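## Task

Press home every drive blank that juts out from the rack's front until it bottoms out and clicks into its latch, but leave alone any blank carrying a green sticker. The rack is loose on the table: tilting it beyond a slight amount means failure, and it must finish in its original spot. A blank that stays in only because the robot is holding it does not count.

## Robot and tools

Robot: one arm with six revolute joints and a parallel two-finger gripper. The arm's base may sit slightly tilted relative to the table. Nothing may be knocked or placed off the table, and the rack must not be tipped or left displaced.

Frame: the scene frame has its origin on the table surface straight below the arm's base, +z up, and +y to the left when facing along +x. The state line reports end_effector_position (metres) and end_effector_quat_wxyz, plus linear (m/s) and angular (rad/s) velocities, all in this frame. That position is the point midway between the finger pads, roughly 3 to 4 cm short of the fingertips; it may be inaccurate, more so when the arm is stretched out. The fingers extend along the gripper's +x axis and close along its y axis.

Tool execute_actions takes "actions", a list holding zero or one item, and optional "pictures" (boolean). An empty list sends nothing and returns the state with camera images. Images otherwise come only if "pictures": true.
- Move: {"rows": [[...]], "steps": n}. Each row is one list of 7 numbers for this single arm: six absolute joint target angles in radians, in the order waist, shoulder, elbow, wrist pitch, wrist yaw, wrist roll, then the gripper opening. These are targets, not offsets, on the same scale that Joint positions prints. One row is used per control step (1/30 s); if there are fewer rows than steps, the final row repeats. steps is 4 to 15 (default 15), rows 1 to 15.
- Wait: {"steps": n} with n up to 300 issues no new command; it returns once n steps have elapsed since the previous result, and your composing time counts toward them.
Joint ranges (rad): waist -3.054 to 3.054, shoulder 0.000 to 3.142, elbow 0.000 to 2.356, wrist pitch -1.571 to 1.571, wrist yaw -1.571 to 1.571, wrist roll -3.142 to 3.142. True ends can differ by up to 0.010. A target more than 0.010 beyond an end, and also beyond the joint's last reported angle, gets the whole call refused (nothing is sent). Targets past the real end are clipped there, and a line "joint sent to its limit" may appear, possibly about an earlier action; its absence proves nothing.
Opening: -1 to 1; +1 is fully open (0.088 m pad gap), empty fingers touch near -0.80, lower values add nothing. Full open to closed takes at least about 0.5 s.

Motion limits: each joint target is held within a lead of the measured angle (0.211 rad for waist, shoulder, elbow; 0.213 wrist pitch; 0.267 wrist yaw; 0.228 wrist roll), and all targets are scaled back if they would place the gripper over 70 mm from where it is measured. Far moves therefore need several calls. Friction can leave joints short of the target, especially at long reach, and tiny changes may not happen at all, so check Joint positions after each move.

Timing: the simulation keeps running while replies are composed. Each action's result is captured 4 steps before the action ends; those final steps run afterwards. Between calls the arm keeps heading to the last row sent until it has nearly stopped or a step is HELD.

Result lines: Joint positions and Joint velocities list the six joints in order, then pad gap in m (and m/s). grip_measured gives the finger opening on the command scale; it may be biased by about 1 mm all scene, and reads narrower while squeezing something hard. "joint command not followed" means the clearance check altered or blocked targets (mounting blocks and posts count as arm). HELD flags steps where the row was not fully sent. MOTOR HOT warns from 50 °C; at 95 °C an OVER-TEMPERATURE FAULT holds the arm, and if cooling fails within 30 to 60 s power cuts and the arm goes limp. Reaching a joint's load limit (waist 17.2, shoulder 21.3, elbow 21.3, wrist pitch 5.61, wrist yaw 5.59, wrist roll 5.24 N m) causes a torque fault: a 10 s stop and the rest of the call skipped.

For this job, pushing is the main action: approach each protruding blank square to the rack front, press with a closed gripper or fingertips in short increments, and avoid hard shoves that could slide or tip the unsecured rack. Let go and confirm the blank stays in. Touching stickered blanks of the excluded colour should be avoided. Slams, hard hits and very forceful pushes are penalised, as is any stop.

Cameras: cam_high, cam_low, cam_wrist, each 672x504, returned in that order. zoom_image takes "camera" (one of those names) and "region" [x0, y0, x1, y1] in pixels of that camera's latest image, top-left origin, at most 504 by 504, and returns a sharper view, useful for checking sticker colours and whether blanks sit flush.

finished_scene takes "scene" (the current scene's number), ends it irreversibly, reports whether the goal held, and starts the next task. Sending a reply with no tool call ends everything.

Each tool is called after ">>>" by a JSON object that holds its "op" and its "data".

## Session

>>> {"op": "execute_actions", "data": {"actions": []}}

Scene clock: 0.00 s of 4500.00 s.
end_effector_position=(+0.3667, +0.0004, +0.1560) grip_measured=+0.823 end_effector_quat_wxyz=(+0.664, +0.277, +0.282, -0.634) end_effector_velocity=(-0.003, +0.001, -0.002) end_effector_angular_velocity=(+0.019, +0.007, -0.012)
Joint positions: [ 0.186  1.839  1.42  -1.167  0.713  1.871  0.079]
Joint velocities: [-0.002 -0.002 -0.002 -0.007 -0.022  0.007  0.   ]
Heat: hottest wrist roll 26 °C (+0.0 °C/min).

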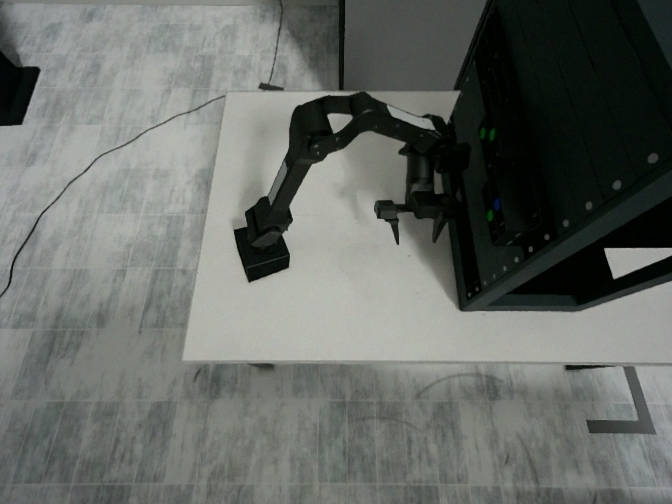

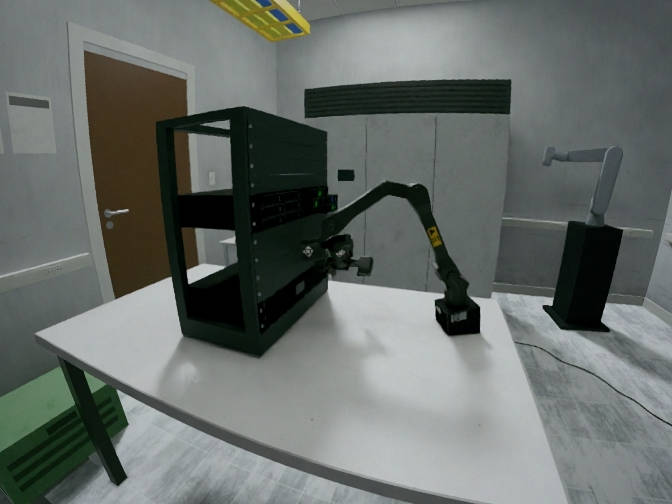

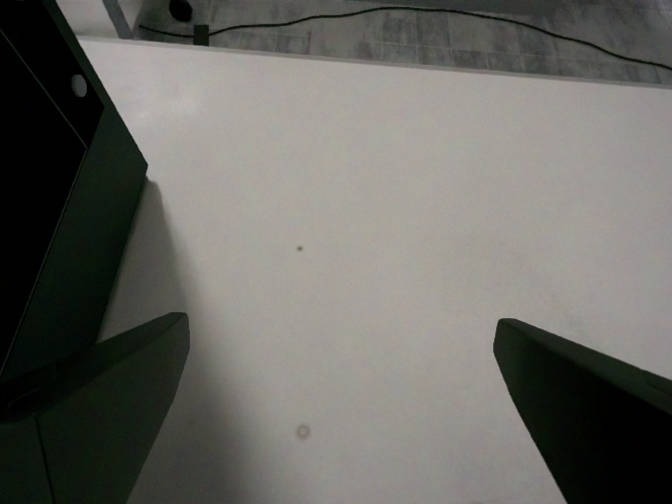

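>>> {"op": "zoom_image", "data": {"camera": "cam_high", "region": [420, 60, 600, 280]}}

>>> {"op": "zoom_image", "data": {"camera": "cam_low", "region": [230, 160, 390, 340]}}

Region (420, 60, 600, 280) of cam_high's 672x504 image, scaled by 2.291, with more detail than that image has; it fills the left 412 columns of this view, and the rest is white.

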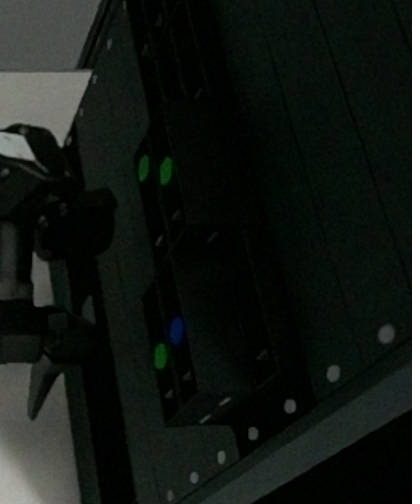

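Region (230, 160, 390, 340) of cam_low's 672x504 image, scaled by 2.800, with more detail than that image has.

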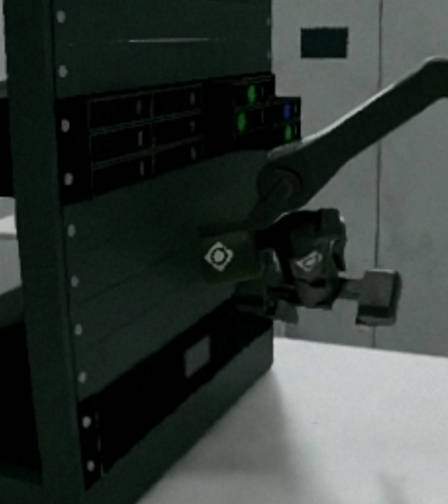

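>>> {"op": "execute_actions", "data": {"actions": [{"rows":[[0.186,1.5,1.42,-1.167,0.713,1.871,-1],[0.186,1.3,1.3,-1.167,0.713,1.871,-1]]}]}}

>>> {"op": "execute_actions", "data": {"actions": [{"rows":[[0,0.6,0.6,-1.0,0.3,0,-1]]}]}}

>>> {"op": "execute_actions", "data": {"actions": [{"rows":[[0,0.6,0.6,0,0,0,-1]]}]}}

>>> {"op": "execute_actions", "data": {"actions": [{"steps":30}], "pictures": true}}

Scene clock: 0.87 s of 4500.00 s.
end_effector_position=(+0.3307, -0.0066, +0.2723) grip_measured=-0.412 end_effector_quat_wxyz=(+0.692, +0.416, +0.193, -0.558) end_effector_velocity=(-0.087, -0.019, +0.273) end_effector_angular_velocity=(+0.247, -0.932, +0.024)
Joint positions: [ 0.186  1.374  1.324 -1.167  0.712  1.871  0.019]
Joint velocities: [-0.002 -0.984 -0.007 -0.007  0.007 -0.007 -0.175]
Heat: hottest wrist roll 26 °C (+0.0 °C/min).
Steps of this call (steps 1 to 15: nothing new was sent; steps 16 to 26: the first 11 steps of this action). Readings (joint positions):
16: [0.186 1.818 1.420 -1.164 0.713 1.871]
17: [0.186 1.792 1.400 -1.158 0.712 1.871]
19: [0.186 1.700 1.356 -1.170 0.712 1.871]
23: [0.186 1.499 1.328 -1.167 0.712 1.871]
26: the state above

Scene clock: 1.37 s of 4500.00 s.
end_effector_position=(+0.2220, -0.0199, +0.2257) grip_measured=-0.812 end_effector_quat_wxyz=(+0.744, +0.381, +0.365, -0.410) end_effector_velocity=(-0.309, -0.023, -0.210) end_effector_angular_velocity=(-0.459, +0.437, +1.412)
Joint positions: [ 0.01   0.791  0.795 -1.008  0.327  1.278  0.   ]
Joint velocities: [-0.056 -1.536 -1.453  0.037 -0.198 -1.619  0.   ]
Heat: hottest wrist roll 26 °C (+0.0 °C/min).
Steps of this call (steps 1 to 4: the last 4 steps of your previous action; steps 5 to 15: the first 11 steps of this action). Readings (joint positions):
5: [0.166 1.285 1.288 -1.115 0.660 1.825]
6: [0.127 1.248 1.238 -1.085 0.588 1.769]
8: [0.057 1.153 1.133 -1.059 0.474 1.662]
12: [0.018 0.946 0.940 -1.018 0.357 1.443]
15: the state above

Scene clock: 1.87 s of 4500.00 s.
end_effector_position=(+0.2789, +0.0310, +0.2620) grip_measured=-0.811 end_effector_quat_wxyz=(+0.938, +0.176, +0.296, -0.045) end_effector_velocity=(+0.181, +0.046, +0.259) end_effector_angular_velocity=(-1.140, -1.501, +1.095)
Joint positions: [ 0.001  0.609  0.615 -0.443  0.019  0.46   0.   ]
Joint velocities: [-0.002 -0.012 -0.027  1.502 -0.11  -1.619  0.   ]
Heat: hottest wrist roll 26 °C (+0.0 °C/min).
Steps of this call (steps 1 to 4: the last 4 steps of your previous action; steps 5 to 15: the first 11 steps of this action). Readings (joint positions):
5: [0.002 0.641 0.645 -0.973 0.265 1.006]
6: [0.001 0.632 0.632 -0.914 0.192 0.951]
8: [0.001 0.624 0.624 -0.806 0.107 0.841]
12: [0.001 0.612 0.617 -0.598 0.037 0.623]
15: the state above

Scene clock: 2.87 s of 4500.00 s.
end_effector_position=(+0.3134, +0.0409, +0.3511) grip_measured=-0.811 end_effector_quat_wxyz=(+0.996, -0.028, +0.081, +0.037) end_effector_velocity=(-0.001, +0.000, -0.002) end_effector_angular_velocity=(-0.007, +0.007, +0.006)
Joint positions: [ 0.001  0.604  0.614 -0.002  0.006  0.007  0.   ]
Joint velocities: [-0.002 -0.002 -0.002 -0.007 -0.007 -0.007  0.   ]
Heat: hottest wrist roll 26 °C (+0.0 °C/min).
Kept back: nothing.
Steps of this call (steps 1 to 4: the last 4 steps of your previous action; steps 5 to 30: the robot went on to your last target). Readings (joint positions):
1: [0.001 0.609 0.615 -0.391 0.016 0.405]
2: [0.001 0.609 0.614 -0.339 0.013 0.350]
4: [0.001 0.609 0.614 -0.236 0.010 0.242]
8: [0.001 0.605 0.614 -0.074 0.007 0.081]
30: the state above
The arm was judged still, so your last target was given up. Only a new action makes it travel on or press farther. Fingers that are still opening or closing keep moving.

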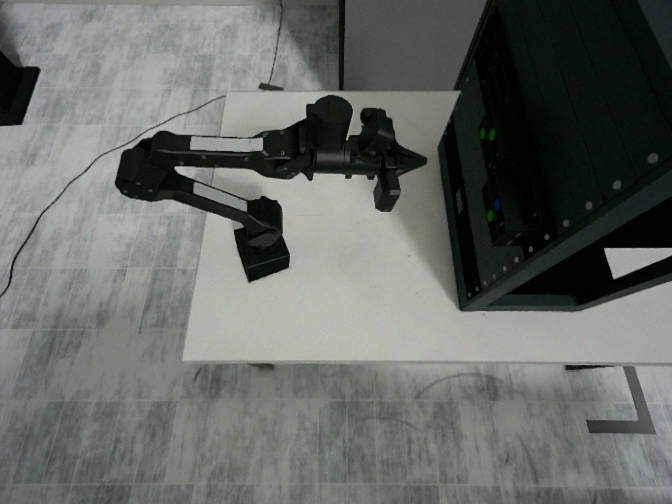

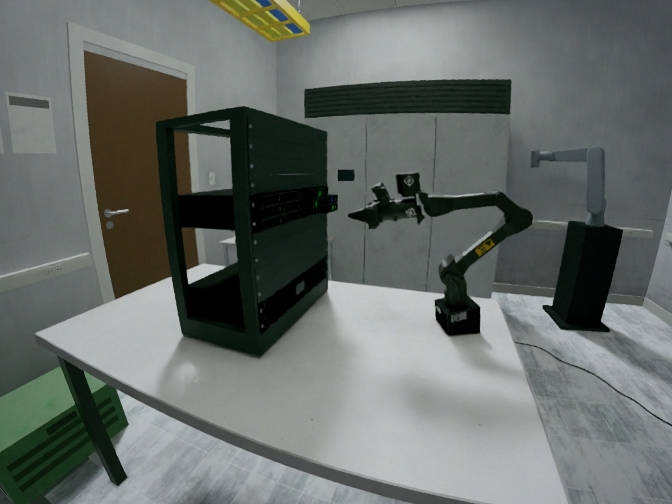

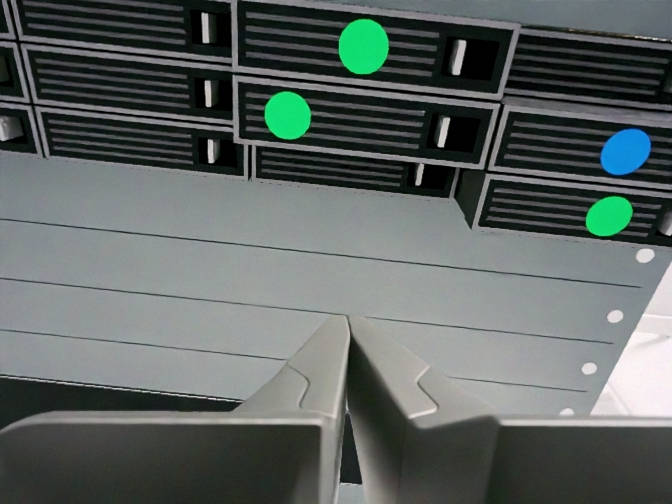

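>>> {"op": "execute_actions", "data": {"actions": [{"rows":[[-0.45,0.5,0.5,0.1,-0.3,0.05,-1]]}]}}

>>> {"op": "execute_actions", "data": {"actions": [{"steps":15}], "pictures": true}}

Scene clock: 3.43 s of 4500.00 s.
end_effector_position=(+0.2946, -0.0211, +0.3568) grip_measured=-0.811 end_effector_quat_wxyz=(+0.999, -0.032, +0.033, -0.026) end_effector_velocity=(-0.015, -0.049, +0.004) end_effector_angular_velocity=(-0.041, -0.036, -0.144)
Joint positions: [-0.416  0.51   0.517  0.094 -0.28   0.041  0.   ]
Joint velocities: [-0.291 -0.032 -0.037  0.037 -0.139  0.007  0.   ]
Heat: hottest wrist roll 26 °C (+0.0 °C/min).
Steps of this call (steps 1 to 6: nothing new was sent; steps 7 to 17: the first 11 steps of this action). Readings (joint positions):
7: [-0.028 0.592 0.598 0.024 -0.054 0.008]
8: [-0.079 0.573 0.577 0.041 -0.117 0.015]
10: [-0.183 0.536 0.544 0.064 -0.194 0.027]
14: [-0.366 0.514 0.523 0.088 -0.259 0.039]
17: the state above

Scene clock: 3.93 s of 4500.00 s.
end_effector_position=(+0.2929, -0.0262, +0.3576) grip_measured=-0.811 end_effector_quat_wxyz=(+0.998, -0.033, +0.031, -0.034) end_effector_velocity=(-0.001, -0.001, -0.004) end_effector_angular_velocity=(-0.004, +0.012, -0.001)
Joint positions: [-0.446  0.506  0.514  0.098 -0.294  0.043  0.   ]
Joint velocities: [-0.007 -0.002 -0.007 -0.007 -0.007 -0.007  0.   ]
Heat: hottest wrist roll 26 °C (+0.0 °C/min).
Kept back: nothing.
Steps of this call (steps 1 to 4: the last 4 steps of your previous action; steps 5 to 15: the robot went on to your last target). Readings (joint positions):
1: [-0.424 0.509 0.516 0.095 -0.283 0.042]
2: [-0.429 0.508 0.516 0.096 -0.286 0.042]
4: [-0.437 0.507 0.515 0.097 -0.289 0.043]
8: [-0.443 0.506 0.514 0.098 -0.292 0.043]
15: the state above

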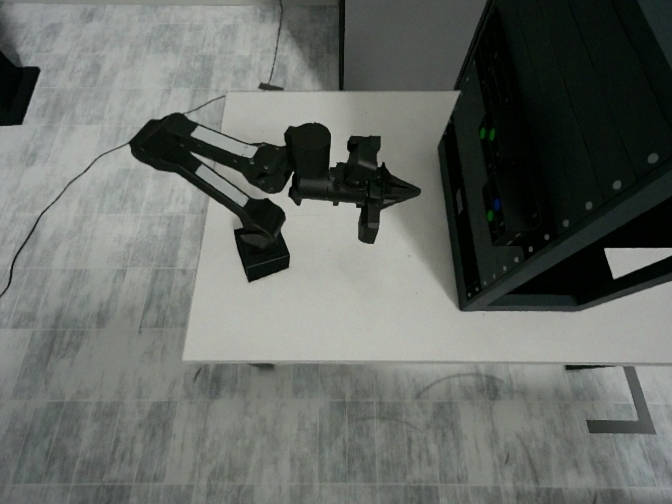

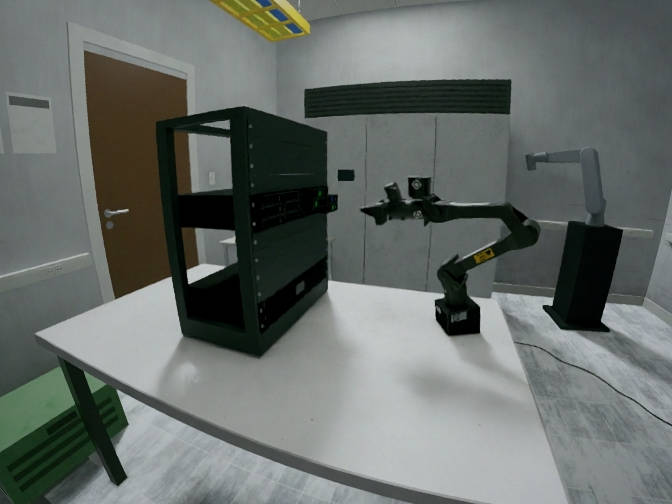

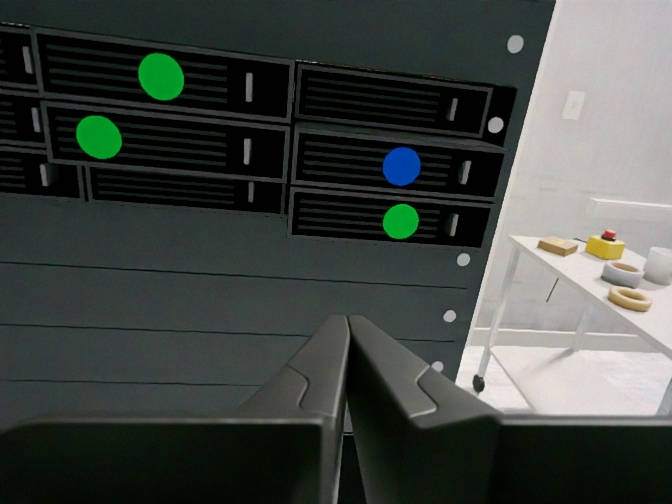

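>>> {"op": "execute_actions", "data": {"actions": [{"rows":[[-0.45,0.8,0.63,0.28,-0.35,0.05,-1]]}]}}

>>> {"op": "execute_actions", "data": {"actions": [{"steps":15}], "pictures": true}}

Scene clock: 4.43 s of 4500.00 s.
end_effector_position=(+0.3421, -0.0374, +0.3586) grip_measured=-0.811 end_effector_quat_wxyz=(+0.999, -0.030, +0.040, -0.011) end_effector_velocity=(+0.019, +0.001, +0.016) end_effector_angular_velocity=(-0.020, -0.039, +0.045)
Joint positions: [-0.447  0.784  0.605  0.27  -0.342  0.044  0.   ]
Joint velocities: [ 0.002  0.095  0.061  0.081 -0.037 -0.007  0.   ]
Heat: hottest wrist roll 26 °C (+0.0 °C/min).
Steps of this call (steps 1 to 4: the robot went on to your last target; steps 5 to 15: the first 11 steps of this action). Readings (joint positions):
5: [-0.447 0.533 0.521 0.131 -0.305 0.044]
6: [-0.447 0.579 0.540 0.176 -0.318 0.044]
8: [-0.447 0.677 0.586 0.227 -0.327 0.044]
12: [-0.447 0.765 0.601 0.257 -0.338 0.044]
15: the state above

Scene clock: 4.93 s of 4500.00 s.
end_effector_position=(+0.3441, -0.0374, +0.3616) grip_measured=-0.811 end_effector_quat_wxyz=(+0.999, -0.031, +0.037, -0.010) end_effector_velocity=(-0.001, -0.001, -0.005) end_effector_angular_velocity=(+0.014, +0.021, -0.003)
Joint positions: [-0.447  0.793  0.614  0.278 -0.344  0.044  0.   ]
Joint velocities: [-0.007 -0.002 -0.002 -0.022 -0.007  0.007  0.   ]
Heat: hottest wrist roll 26 °C (+0.0 °C/min).
Kept back: nothing.
Steps of this call (steps 1 to 4: the last 4 steps of your previous action; steps 5 to 15: the robot went on to your last target). Readings (joint positions):
1: [-0.447 0.786 0.607 0.272 -0.342 0.044]
2: [-0.447 0.787 0.609 0.274 -0.342 0.044]
4: [-0.447 0.789 0.613 0.277 -0.343 0.044]
8: [-0.447 0.792 0.614 0.277 -0.344 0.044]
15: the state above
The arm was judged still, so your last target was given up. Only a new action makes it travel on or press farther. Fingers that are still opening or closing keep moving.

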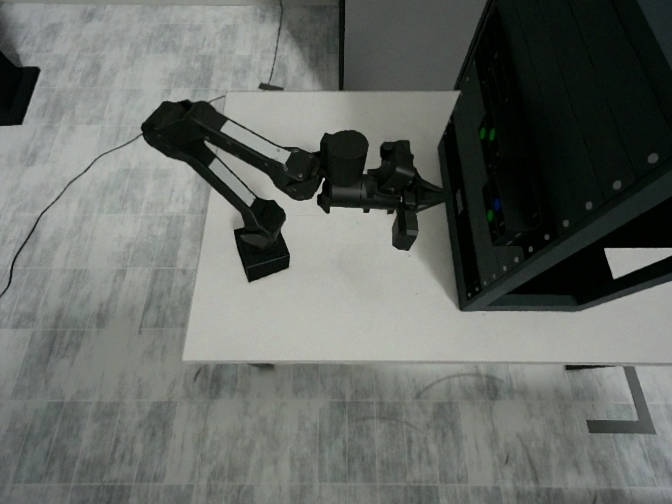

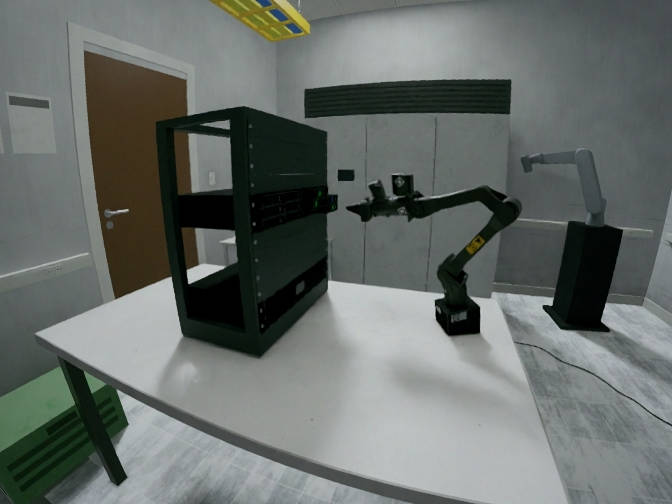

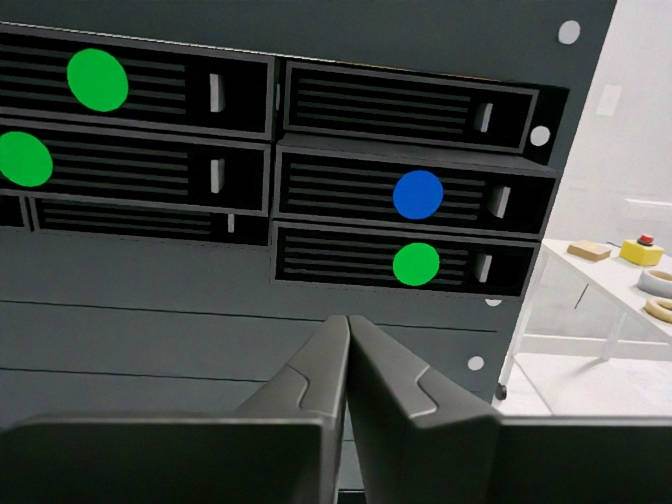

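>>> {"op": "execute_actions", "data": {"actions": [{"rows":[[-0.5,0.95,0.79,0.28,-0.4,0.05,-1]]}]}}

>>> {"op": "execute_actions", "data": {"actions": [{"steps":12}], "pictures": true}}

Scene clock: 5.53 s of 4500.00 s.
end_effector_position=(+0.3720, -0.0535, +0.3888) grip_measured=-0.811 end_effector_quat_wxyz=(+0.999, -0.036, +0.031, -0.009) end_effector_velocity=(+0.011, -0.008, -0.007) end_effector_angular_velocity=(+0.035, +0.034, -0.001)
Joint positions: [-0.495  0.936  0.769  0.28  -0.392  0.044  0.   ]
Joint velocities: [-0.017  0.061  0.032 -0.007 -0.022  0.022  0.   ]
Heat: hottest wrist roll 26 °C (+0.0 °C/min).
Steps of this call (steps 1 to 7: nothing new was sent; steps 8 to 18: the first 11 steps of this action). Readings (joint positions):
8: [-0.453 0.814 0.633 0.272 -0.359 0.044]
9: [-0.463 0.846 0.666 0.276 -0.370 0.044]
11: [-0.481 0.900 0.725 0.280 -0.375 0.044]
15: [-0.493 0.928 0.763 0.280 -0.389 0.044]
18: the state above

Scene clock: 5.93 s of 4500.00 s.
end_effector_position=(+0.3730, -0.0542, +0.3891) grip_measured=-0.811 end_effector_quat_wxyz=(+0.999, -0.036, +0.031, -0.008) end_effector_velocity=(+0.000, +0.002, -0.004) end_effector_angular_velocity=(-0.001, +0.014, +0.018)
Joint positions: [-0.496  0.942  0.774  0.28  -0.394  0.044  0.   ]
Joint velocities: [-0.002  0.002 -0.002 -0.007 -0.022 -0.007  0.   ]
Heat: hottest wrist roll 26 °C (+0.0 °C/min).
Kept back: nothing.
Steps of this call (steps 1 to 4: the last 4 steps of your previous action; steps 5 to 12: the robot went on to your last target). Readings (joint positions):
1: [-0.495 0.938 0.770 0.280 -0.392 0.044]
2: [-0.495 0.939 0.771 0.280 -0.393 0.044]
4: [-0.496 0.941 0.772 0.280 -0.393 0.044]
8: [-0.496 0.941 0.773 0.280 -0.394 0.044]
12: the state above

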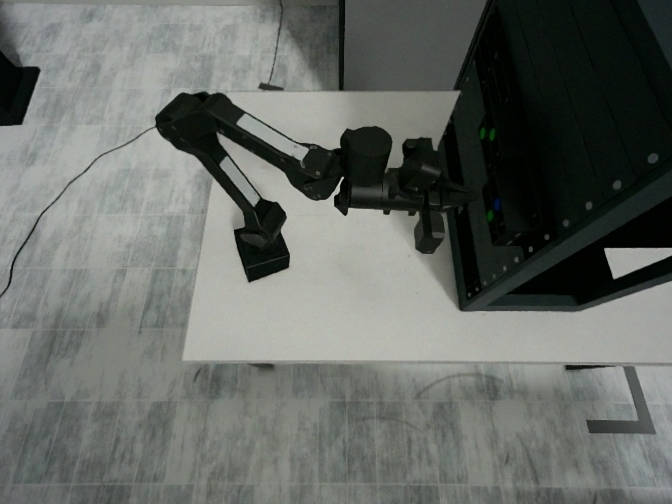

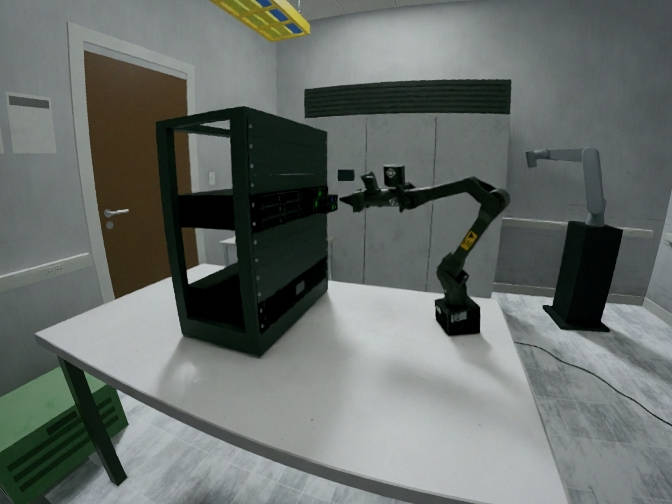

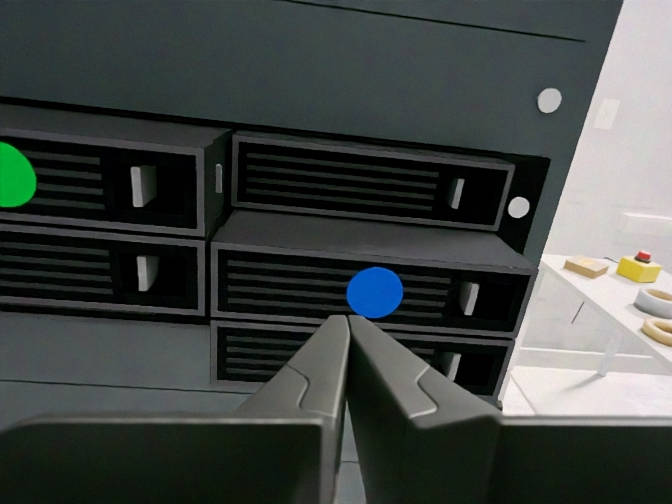

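>>> {"op": "execute_actions", "data": {"actions": [{"rows":[[-0.5,1.05,0.83,0.34,-0.4,0.05,-1]]}]}}

>>> {"op": "execute_actions", "data": {"actions": [{"steps":8}], "pictures": true}}

Scene clock: 6.47 s of 4500.00 s.
end_effector_position=(+0.3927, -0.0630, +0.3844) grip_measured=-0.811 end_effector_quat_wxyz=(+0.999, -0.035, +0.034, -0.007) end_effector_velocity=(+0.004, +0.001, +0.018) end_effector_angular_velocity=(-0.015, -0.051, +0.012)
Joint positions: [-0.496  1.039  0.811  0.335 -0.397  0.044  0.   ]
Joint velocities: [-0.002  0.012  0.032  0.037 -0.007  0.007  0.   ]
Heat: hottest wrist roll 26 °C (+0.0 °C/min).
Steps of this call (steps 1 to 5: the robot went on to your last target; steps 6 to 16: the first 11 steps of this action). Readings (joint positions):
6: [-0.496 0.956 0.778 0.289 -0.396 0.044]
7: [-0.496 0.974 0.789 0.306 -0.397 0.044]
9: [-0.496 1.009 0.807 0.320 -0.397 0.044]
13: [-0.496 1.036 0.808 0.330 -0.397 0.044]
16: the state above

Scene clock: 6.73 s of 4500.00 s.
end_effector_position=(+0.3932, -0.0631, +0.3855) grip_measured=-0.811 end_effector_quat_wxyz=(+0.999, -0.036, +0.032, -0.007) end_effector_velocity=(+0.000, +0.002, -0.002) end_effector_angular_velocity=(-0.003, +0.009, +0.019)
Joint positions: [-0.496  1.041  0.814  0.338 -0.397  0.044  0.   ]
Joint velocities: [-0.002  0.002  0.002 -0.007 -0.022 -0.007  0.   ]
Heat: hottest wrist roll 26 °C (+0.0 °C/min).
Kept back: nothing.
Steps of this call (steps 1 to 4: the last 4 steps of your previous action; steps 5 to 8: the robot went on to your last target). Readings (joint positions):
1: [-0.496 1.039 0.812 0.336 -0.397 0.044]
2: [-0.496 1.039 0.813 0.337 -0.397 0.044]
4: [-0.496 1.039 0.814 0.338 -0.397 0.044]
8: the state above

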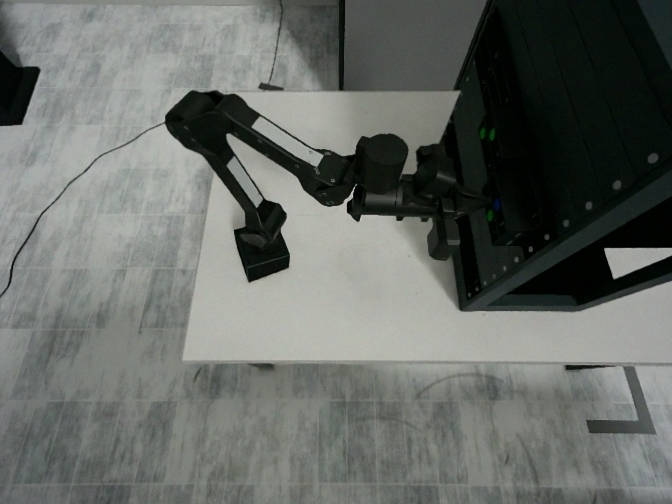

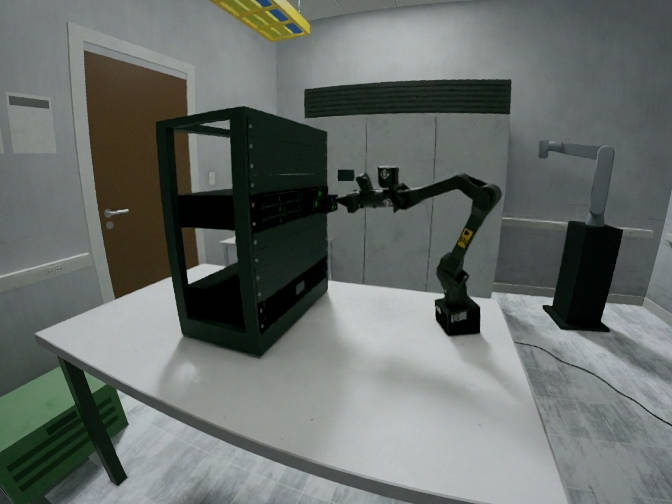

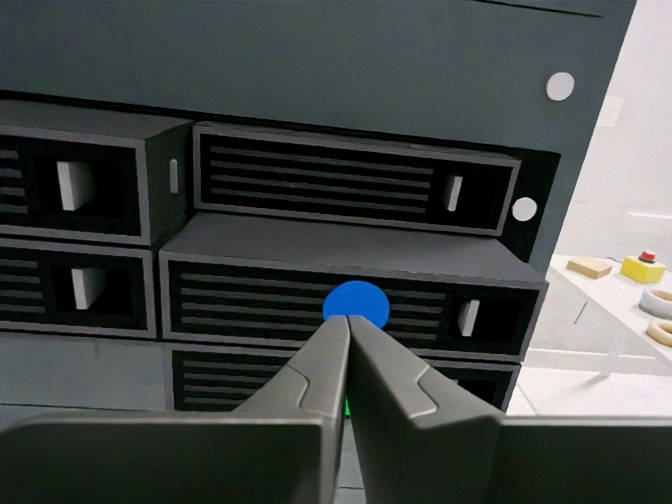

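>>> {"op": "execute_actions", "data": {"actions": [{"rows":[[-0.495,1.065,0.84,0.345,-0.395,0.05,-1],[-0.49,1.08,0.85,0.35,-0.39,0.05,-1],[-0.485,1.095,0.86,0.355,-0.385,0.05,-1],[-0.48,1.11,0.87,0.36,-0.38,0.05,-1],[-0.475,1.125,0.88,0.365,-0.375,0.05,-1],[-0.47,1.14,0.89,0.37,-0.37,0.05,-1],[-0.465,1.155,0.90,0.375,-0.365,0.05,-1],[-0.46,1.17,0.91,0.38,-0.36,0.05,-1],[-0.455,1.185,0.92,0.385,-0.355,0.05,-1]]}]}}

>>> {"op": "execute_actions", "data": {"actions": [{"steps":10}], "pictures": true}}

Scene clock: 7.30 s of 4500.00 s.
end_effector_position=(+0.4189, -0.0654, +0.3871) grip_measured=-0.811 end_effector_quat_wxyz=(+0.999, -0.035, +0.029, -0.004) end_effector_velocity=(+0.061, -0.000, -0.002) end_effector_angular_velocity=(+0.004, +0.001, +0.019)
Joint positions: [-0.467  1.146  0.886  0.375 -0.374  0.044  0.   ]
Joint velocities: [ 0.085  0.237  0.168  0.066  0.066 -0.007  0.   ]
Heat: hottest elbow 26 °C (+0.0 °C/min).
Steps of this call (steps 1 to 6: the robot went on to your last target; steps 7 to 17: the first 11 steps of this action). Readings (joint positions):
7: [-0.496 1.043 0.815 0.338 -0.397 0.044]
8: [-0.496 1.048 0.819 0.341 -0.397 0.044]
10: [-0.494 1.066 0.832 0.348 -0.396 0.044]
14: [-0.479 1.112 0.863 0.362 -0.384 0.044]
17: the state above

Scene clock: 7.63 s of 4500.00 s.
end_effector_position=(+0.4240, -0.0656, +0.3870) grip_measured=-0.811 end_effector_quat_wxyz=(+0.999, -0.035, +0.029, -0.003) end_effector_velocity=(+0.001, +0.002, +0.004) end_effector_angular_velocity=(-0.011, -0.010, +0.012)
Joint positions: [-0.459  1.166  0.9    0.382 -0.367  0.044  0.   ]
Joint velocities: [ 0.002  0.002  0.007  0.007 -0.007 -0.007  0.   ]
Heat: hottest elbow 26 °C (+0.0 °C/min).
Kept back: nothing.
Steps of this call (steps 1 to 4: the last 4 steps of your previous action; steps 5 to 10: the robot went on to your last target). Readings (joint positions):
1: [-0.464 1.152 0.891 0.377 -0.372 0.044]
2: [-0.463 1.156 0.894 0.378 -0.370 0.044]
4: [-0.461 1.161 0.897 0.380 -0.369 0.044]
8: [-0.460 1.165 0.900 0.382 -0.367 0.044]
10: the state above

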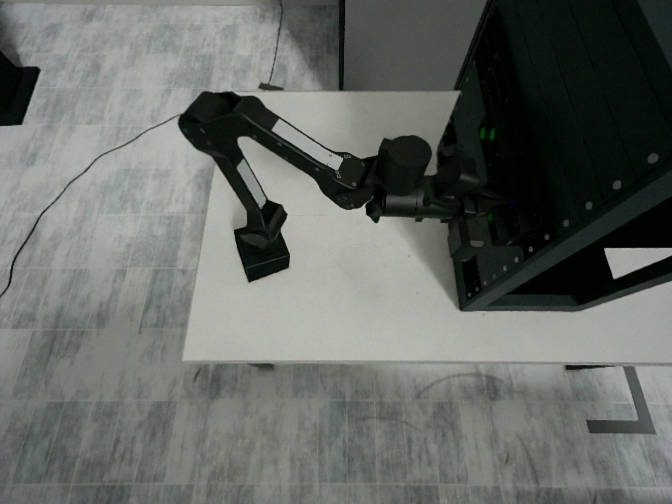

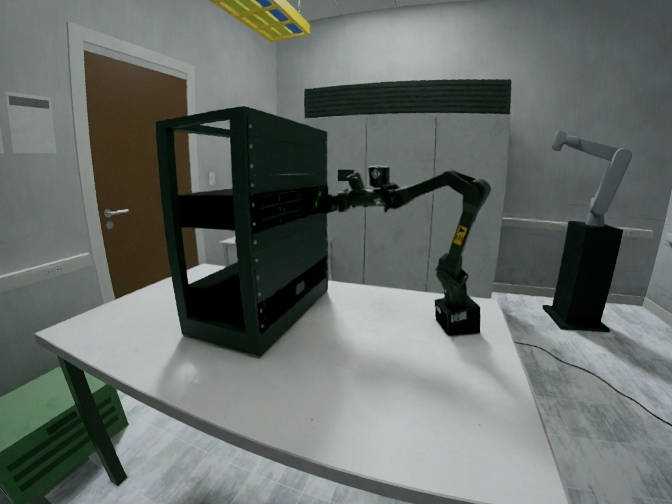

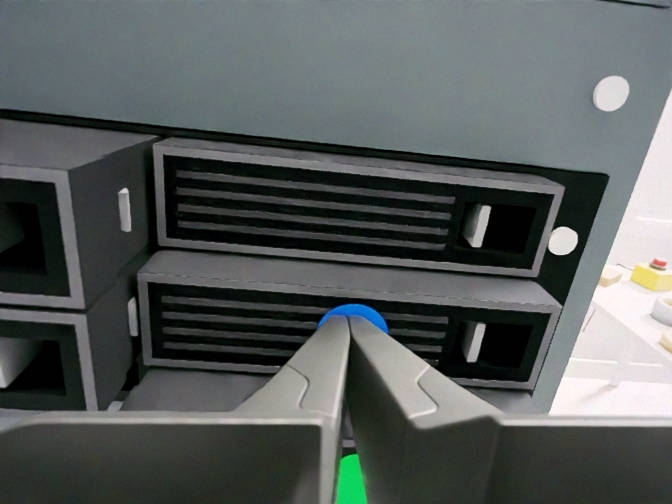

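>>> {"op": "execute_actions", "data": {"actions": [{"rows":[[-0.452,1.195,0.927,0.388,-0.352,0.05,-1],[-0.449,1.205,0.934,0.391,-0.349,0.05,-1],[-0.446,1.215,0.941,0.394,-0.346,0.05,-1],[-0.443,1.225,0.948,0.397,-0.343,0.05,-1],[-0.44,1.235,0.955,0.4,-0.34,0.05,-1],[-0.437,1.245,0.962,0.403,-0.337,0.05,-1]]}]}}

>>> {"op": "execute_actions", "data": {"actions": [{"steps":8}], "pictures": true}}

Scene clock: 8.13 s of 4500.00 s.
end_effector_position=(+0.4379, -0.0657, +0.3872) grip_measured=-0.811 end_effector_quat_wxyz=(+0.999, -0.034, +0.027, -0.002) end_effector_velocity=(+0.008, -0.001, -0.003) end_effector_angular_velocity=(-0.004, +0.008, +0.009)
Joint positions: [-0.442  1.219  0.94   0.399 -0.352  0.044  0.   ]
Joint velocities: [ 0.002  0.037  0.022  0.007 -0.007 -0.007  0.   ]
Heat: hottest elbow 26 °C (+0.0 °C/min).
Steps of this call (steps 1 to 4: the robot went on to your last target; steps 5 to 15: the first 11 steps of this action). Readings (joint positions):
5: [-0.459 1.168 0.902 0.383 -0.366 0.044]
6: [-0.458 1.171 0.904 0.384 -0.365 0.044]
8: [-0.453 1.184 0.913 0.388 -0.362 0.044]
12: [-0.444 1.212 0.934 0.397 -0.354 0.044]
15: the state above

Scene clock: 8.40 s of 4500.00 s.
end_effector_position=(+0.4385, -0.0658, +0.3870) grip_measured=-0.811 end_effector_quat_wxyz=(+0.999, -0.034, +0.027, -0.002) end_effector_velocity=(-0.000, +0.000, +0.001) end_effector_angular_velocity=(-0.021, +0.002, -0.004)
Joint positions: [-0.441  1.222  0.941  0.4   -0.352  0.044  0.   ]
Joint velocities: [ 0.002 -0.002  0.002 -0.007  0.007 -0.022  0.   ]
Heat: hottest elbow 26 °C (+0.0 °C/min).
Kept back: nothing.
Steps of this call (steps 1 to 4: the last 4 steps of your previous action; steps 5 to 8: the robot went on to your last target). Readings (joint positions):
1: [-0.442 1.220 0.940 0.399 -0.352 0.044]
2: [-0.442 1.221 0.941 0.399 -0.352 0.044]
4: [-0.441 1.221 0.941 0.400 -0.352 0.044]
8: the state above

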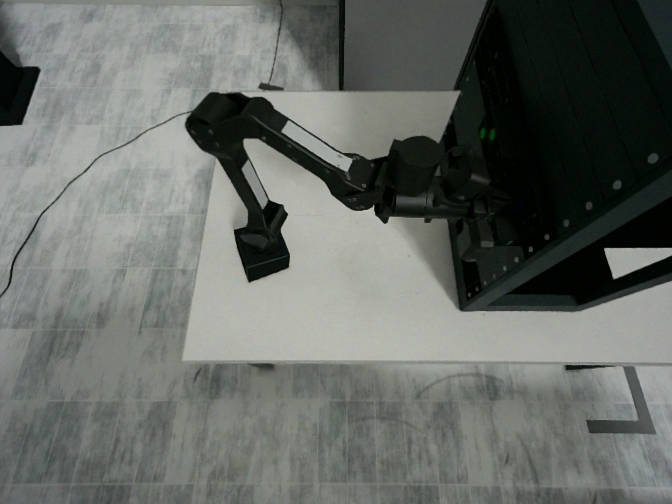

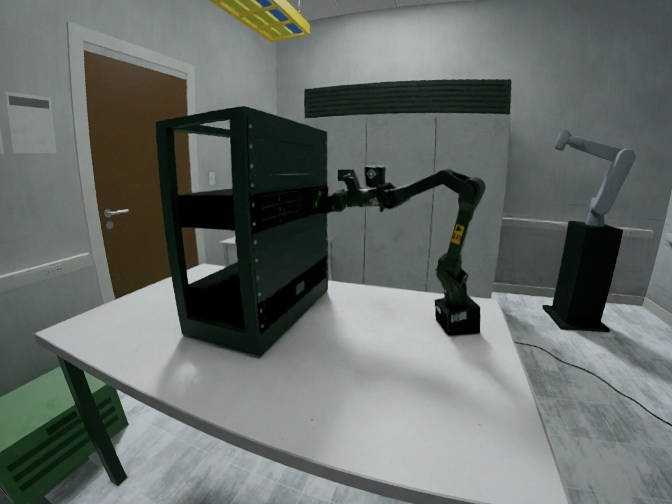

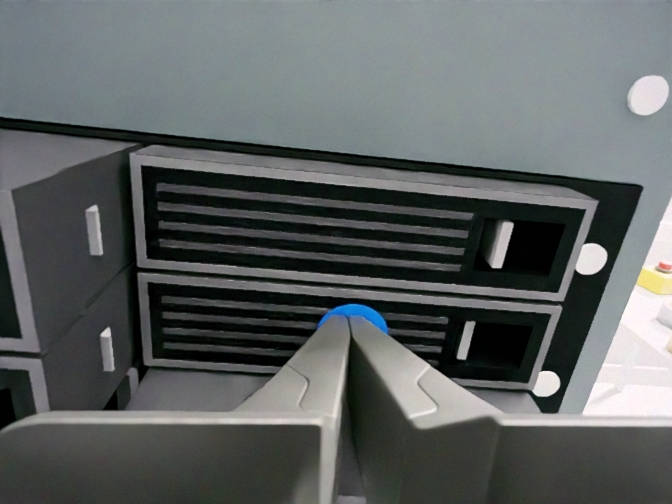

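>>> {"op": "execute_actions", "data": {"actions": [{"rows":[[-0.433,1.262,0.972,0.408,-0.333,0.05,-1]],"steps":10}]}}

>>> {"op": "execute_actions", "data": {"actions": [{"rows":[[-0.46,1.15,0.89,0.375,-0.37,0.05,-1],[-0.46,1.15,0.89,0.375,-0.37,0.05,-1],[-0.46,1.15,0.89,0.375,-0.37,0.05,-1],[-0.46,0.7,0.65,0.3,-0.4,0.05,-1]]}]}}

>>> {"op": "execute_actions", "data": {"actions": [{"rows":[[0.1,0.5,0.55,0.15,-0.1,0.05,-1]]}], "pictures": true}}

Scene clock: 8.77 s of 4500.00 s.
end_effector_position=(+0.4396, -0.0661, +0.3866) grip_measured=-0.811 end_effector_quat_wxyz=(+0.999, -0.033, +0.028, -0.002) end_effector_velocity=(-0.001, -0.003, -0.006) end_effector_angular_velocity=(+0.001, +0.025, -0.003)
Joint positions: [-0.44   1.227  0.944  0.401 -0.351  0.045  0.   ]
Joint velocities: [-0.007  0.002 -0.002 -0.022 -0.007 -0.007  0.   ]
Heat: hottest elbow 26 °C (+0.0 °C/min).
Steps of this call (steps 1 to 5: the robot went on to your last target; steps 6 to 11: the first 6 steps of this action). Readings (joint positions):
6: [-0.441 1.224 0.942 0.400 -0.351 0.044]
7: [-0.440 1.226 0.944 0.401 -0.351 0.045]
9: [-0.440 1.226 0.944 0.401 -0.351 0.045]
11: the state above

Scene clock: 9.27 s of 4500.00 s.
end_effector_position=(+0.3528, -0.0335, +0.3871) grip_measured=-0.811 end_effector_quat_wxyz=(+0.999, -0.041, +0.011, +0.011) end_effector_velocity=(-0.238, +0.141, +0.279) end_effector_angular_velocity=(-0.390, -0.946, +0.208)
Joint positions: [-0.457  0.832  0.684  0.305 -0.389  0.045  0.   ]
Joint velocities: [-0.002 -1.258 -0.232  0.007 -0.081 -0.022  0.   ]
Heat: hottest elbow 26 °C (+0.0 °C/min).
Steps of this call (steps 1 to 4: the last 4 steps of your previous action; steps 5 to 15: the first 11 steps of this action). Readings (joint positions):
5: [-0.441 1.217 0.941 0.400 -0.351 0.045]
6: [-0.443 1.210 0.936 0.395 -0.351 0.045]
8: [-0.450 1.171 0.901 0.380 -0.354 0.045]
12: [-0.457 0.963 0.736 0.316 -0.385 0.045]
15: the state above

Scene clock: 9.77 s of 4500.00 s.
end_effector_position=(+0.2947, +0.0696, +0.3873) grip_measured=-0.811 end_effector_quat_wxyz=(+0.992, -0.002, -0.016, +0.122) end_effector_velocity=(-0.034, +0.115, -0.016) end_effector_angular_velocity=(+0.083, +0.050, +0.404)
Joint positions: [ 0.037  0.514  0.568  0.157 -0.123  0.045  0.   ]
Joint velocities: [ 0.598 -0.071 -0.042 -0.051  0.183 -0.022  0.   ]
Heat: hottest elbow 26 °C (+0.0 °C/min).
Steps of this call (steps 1 to 4: the last 4 steps of your previous action; steps 5 to 15: the first 11 steps of this action). Readings (joint positions):
5: [-0.430 0.693 0.666 0.283 -0.338 0.045]
6: [-0.380 0.651 0.642 0.241 -0.278 0.045]
8: [-0.274 0.578 0.595 0.196 -0.207 0.045]
12: [-0.067 0.526 0.574 0.166 -0.137 0.045]
15: the state above

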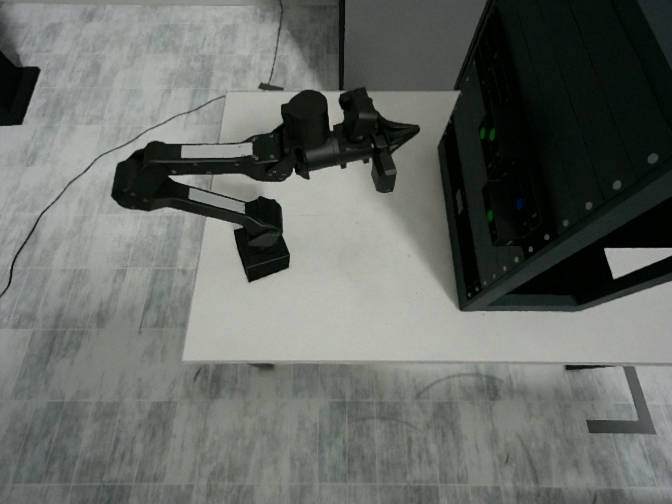

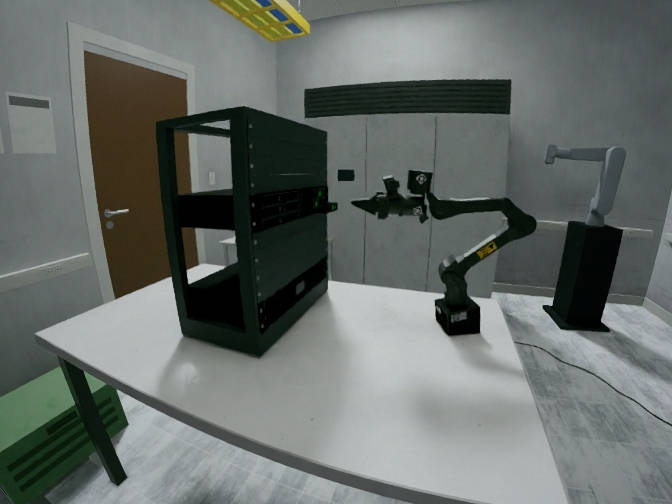

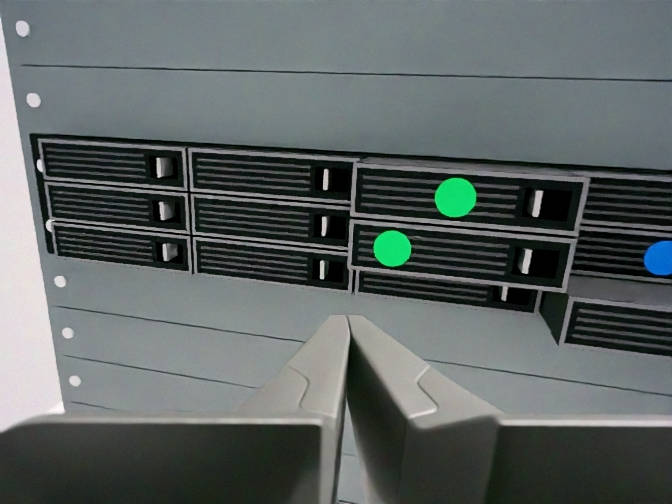

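>>> {"op": "finished_scene", "data": {"scene": 1}}

The scene is finished: the task was done.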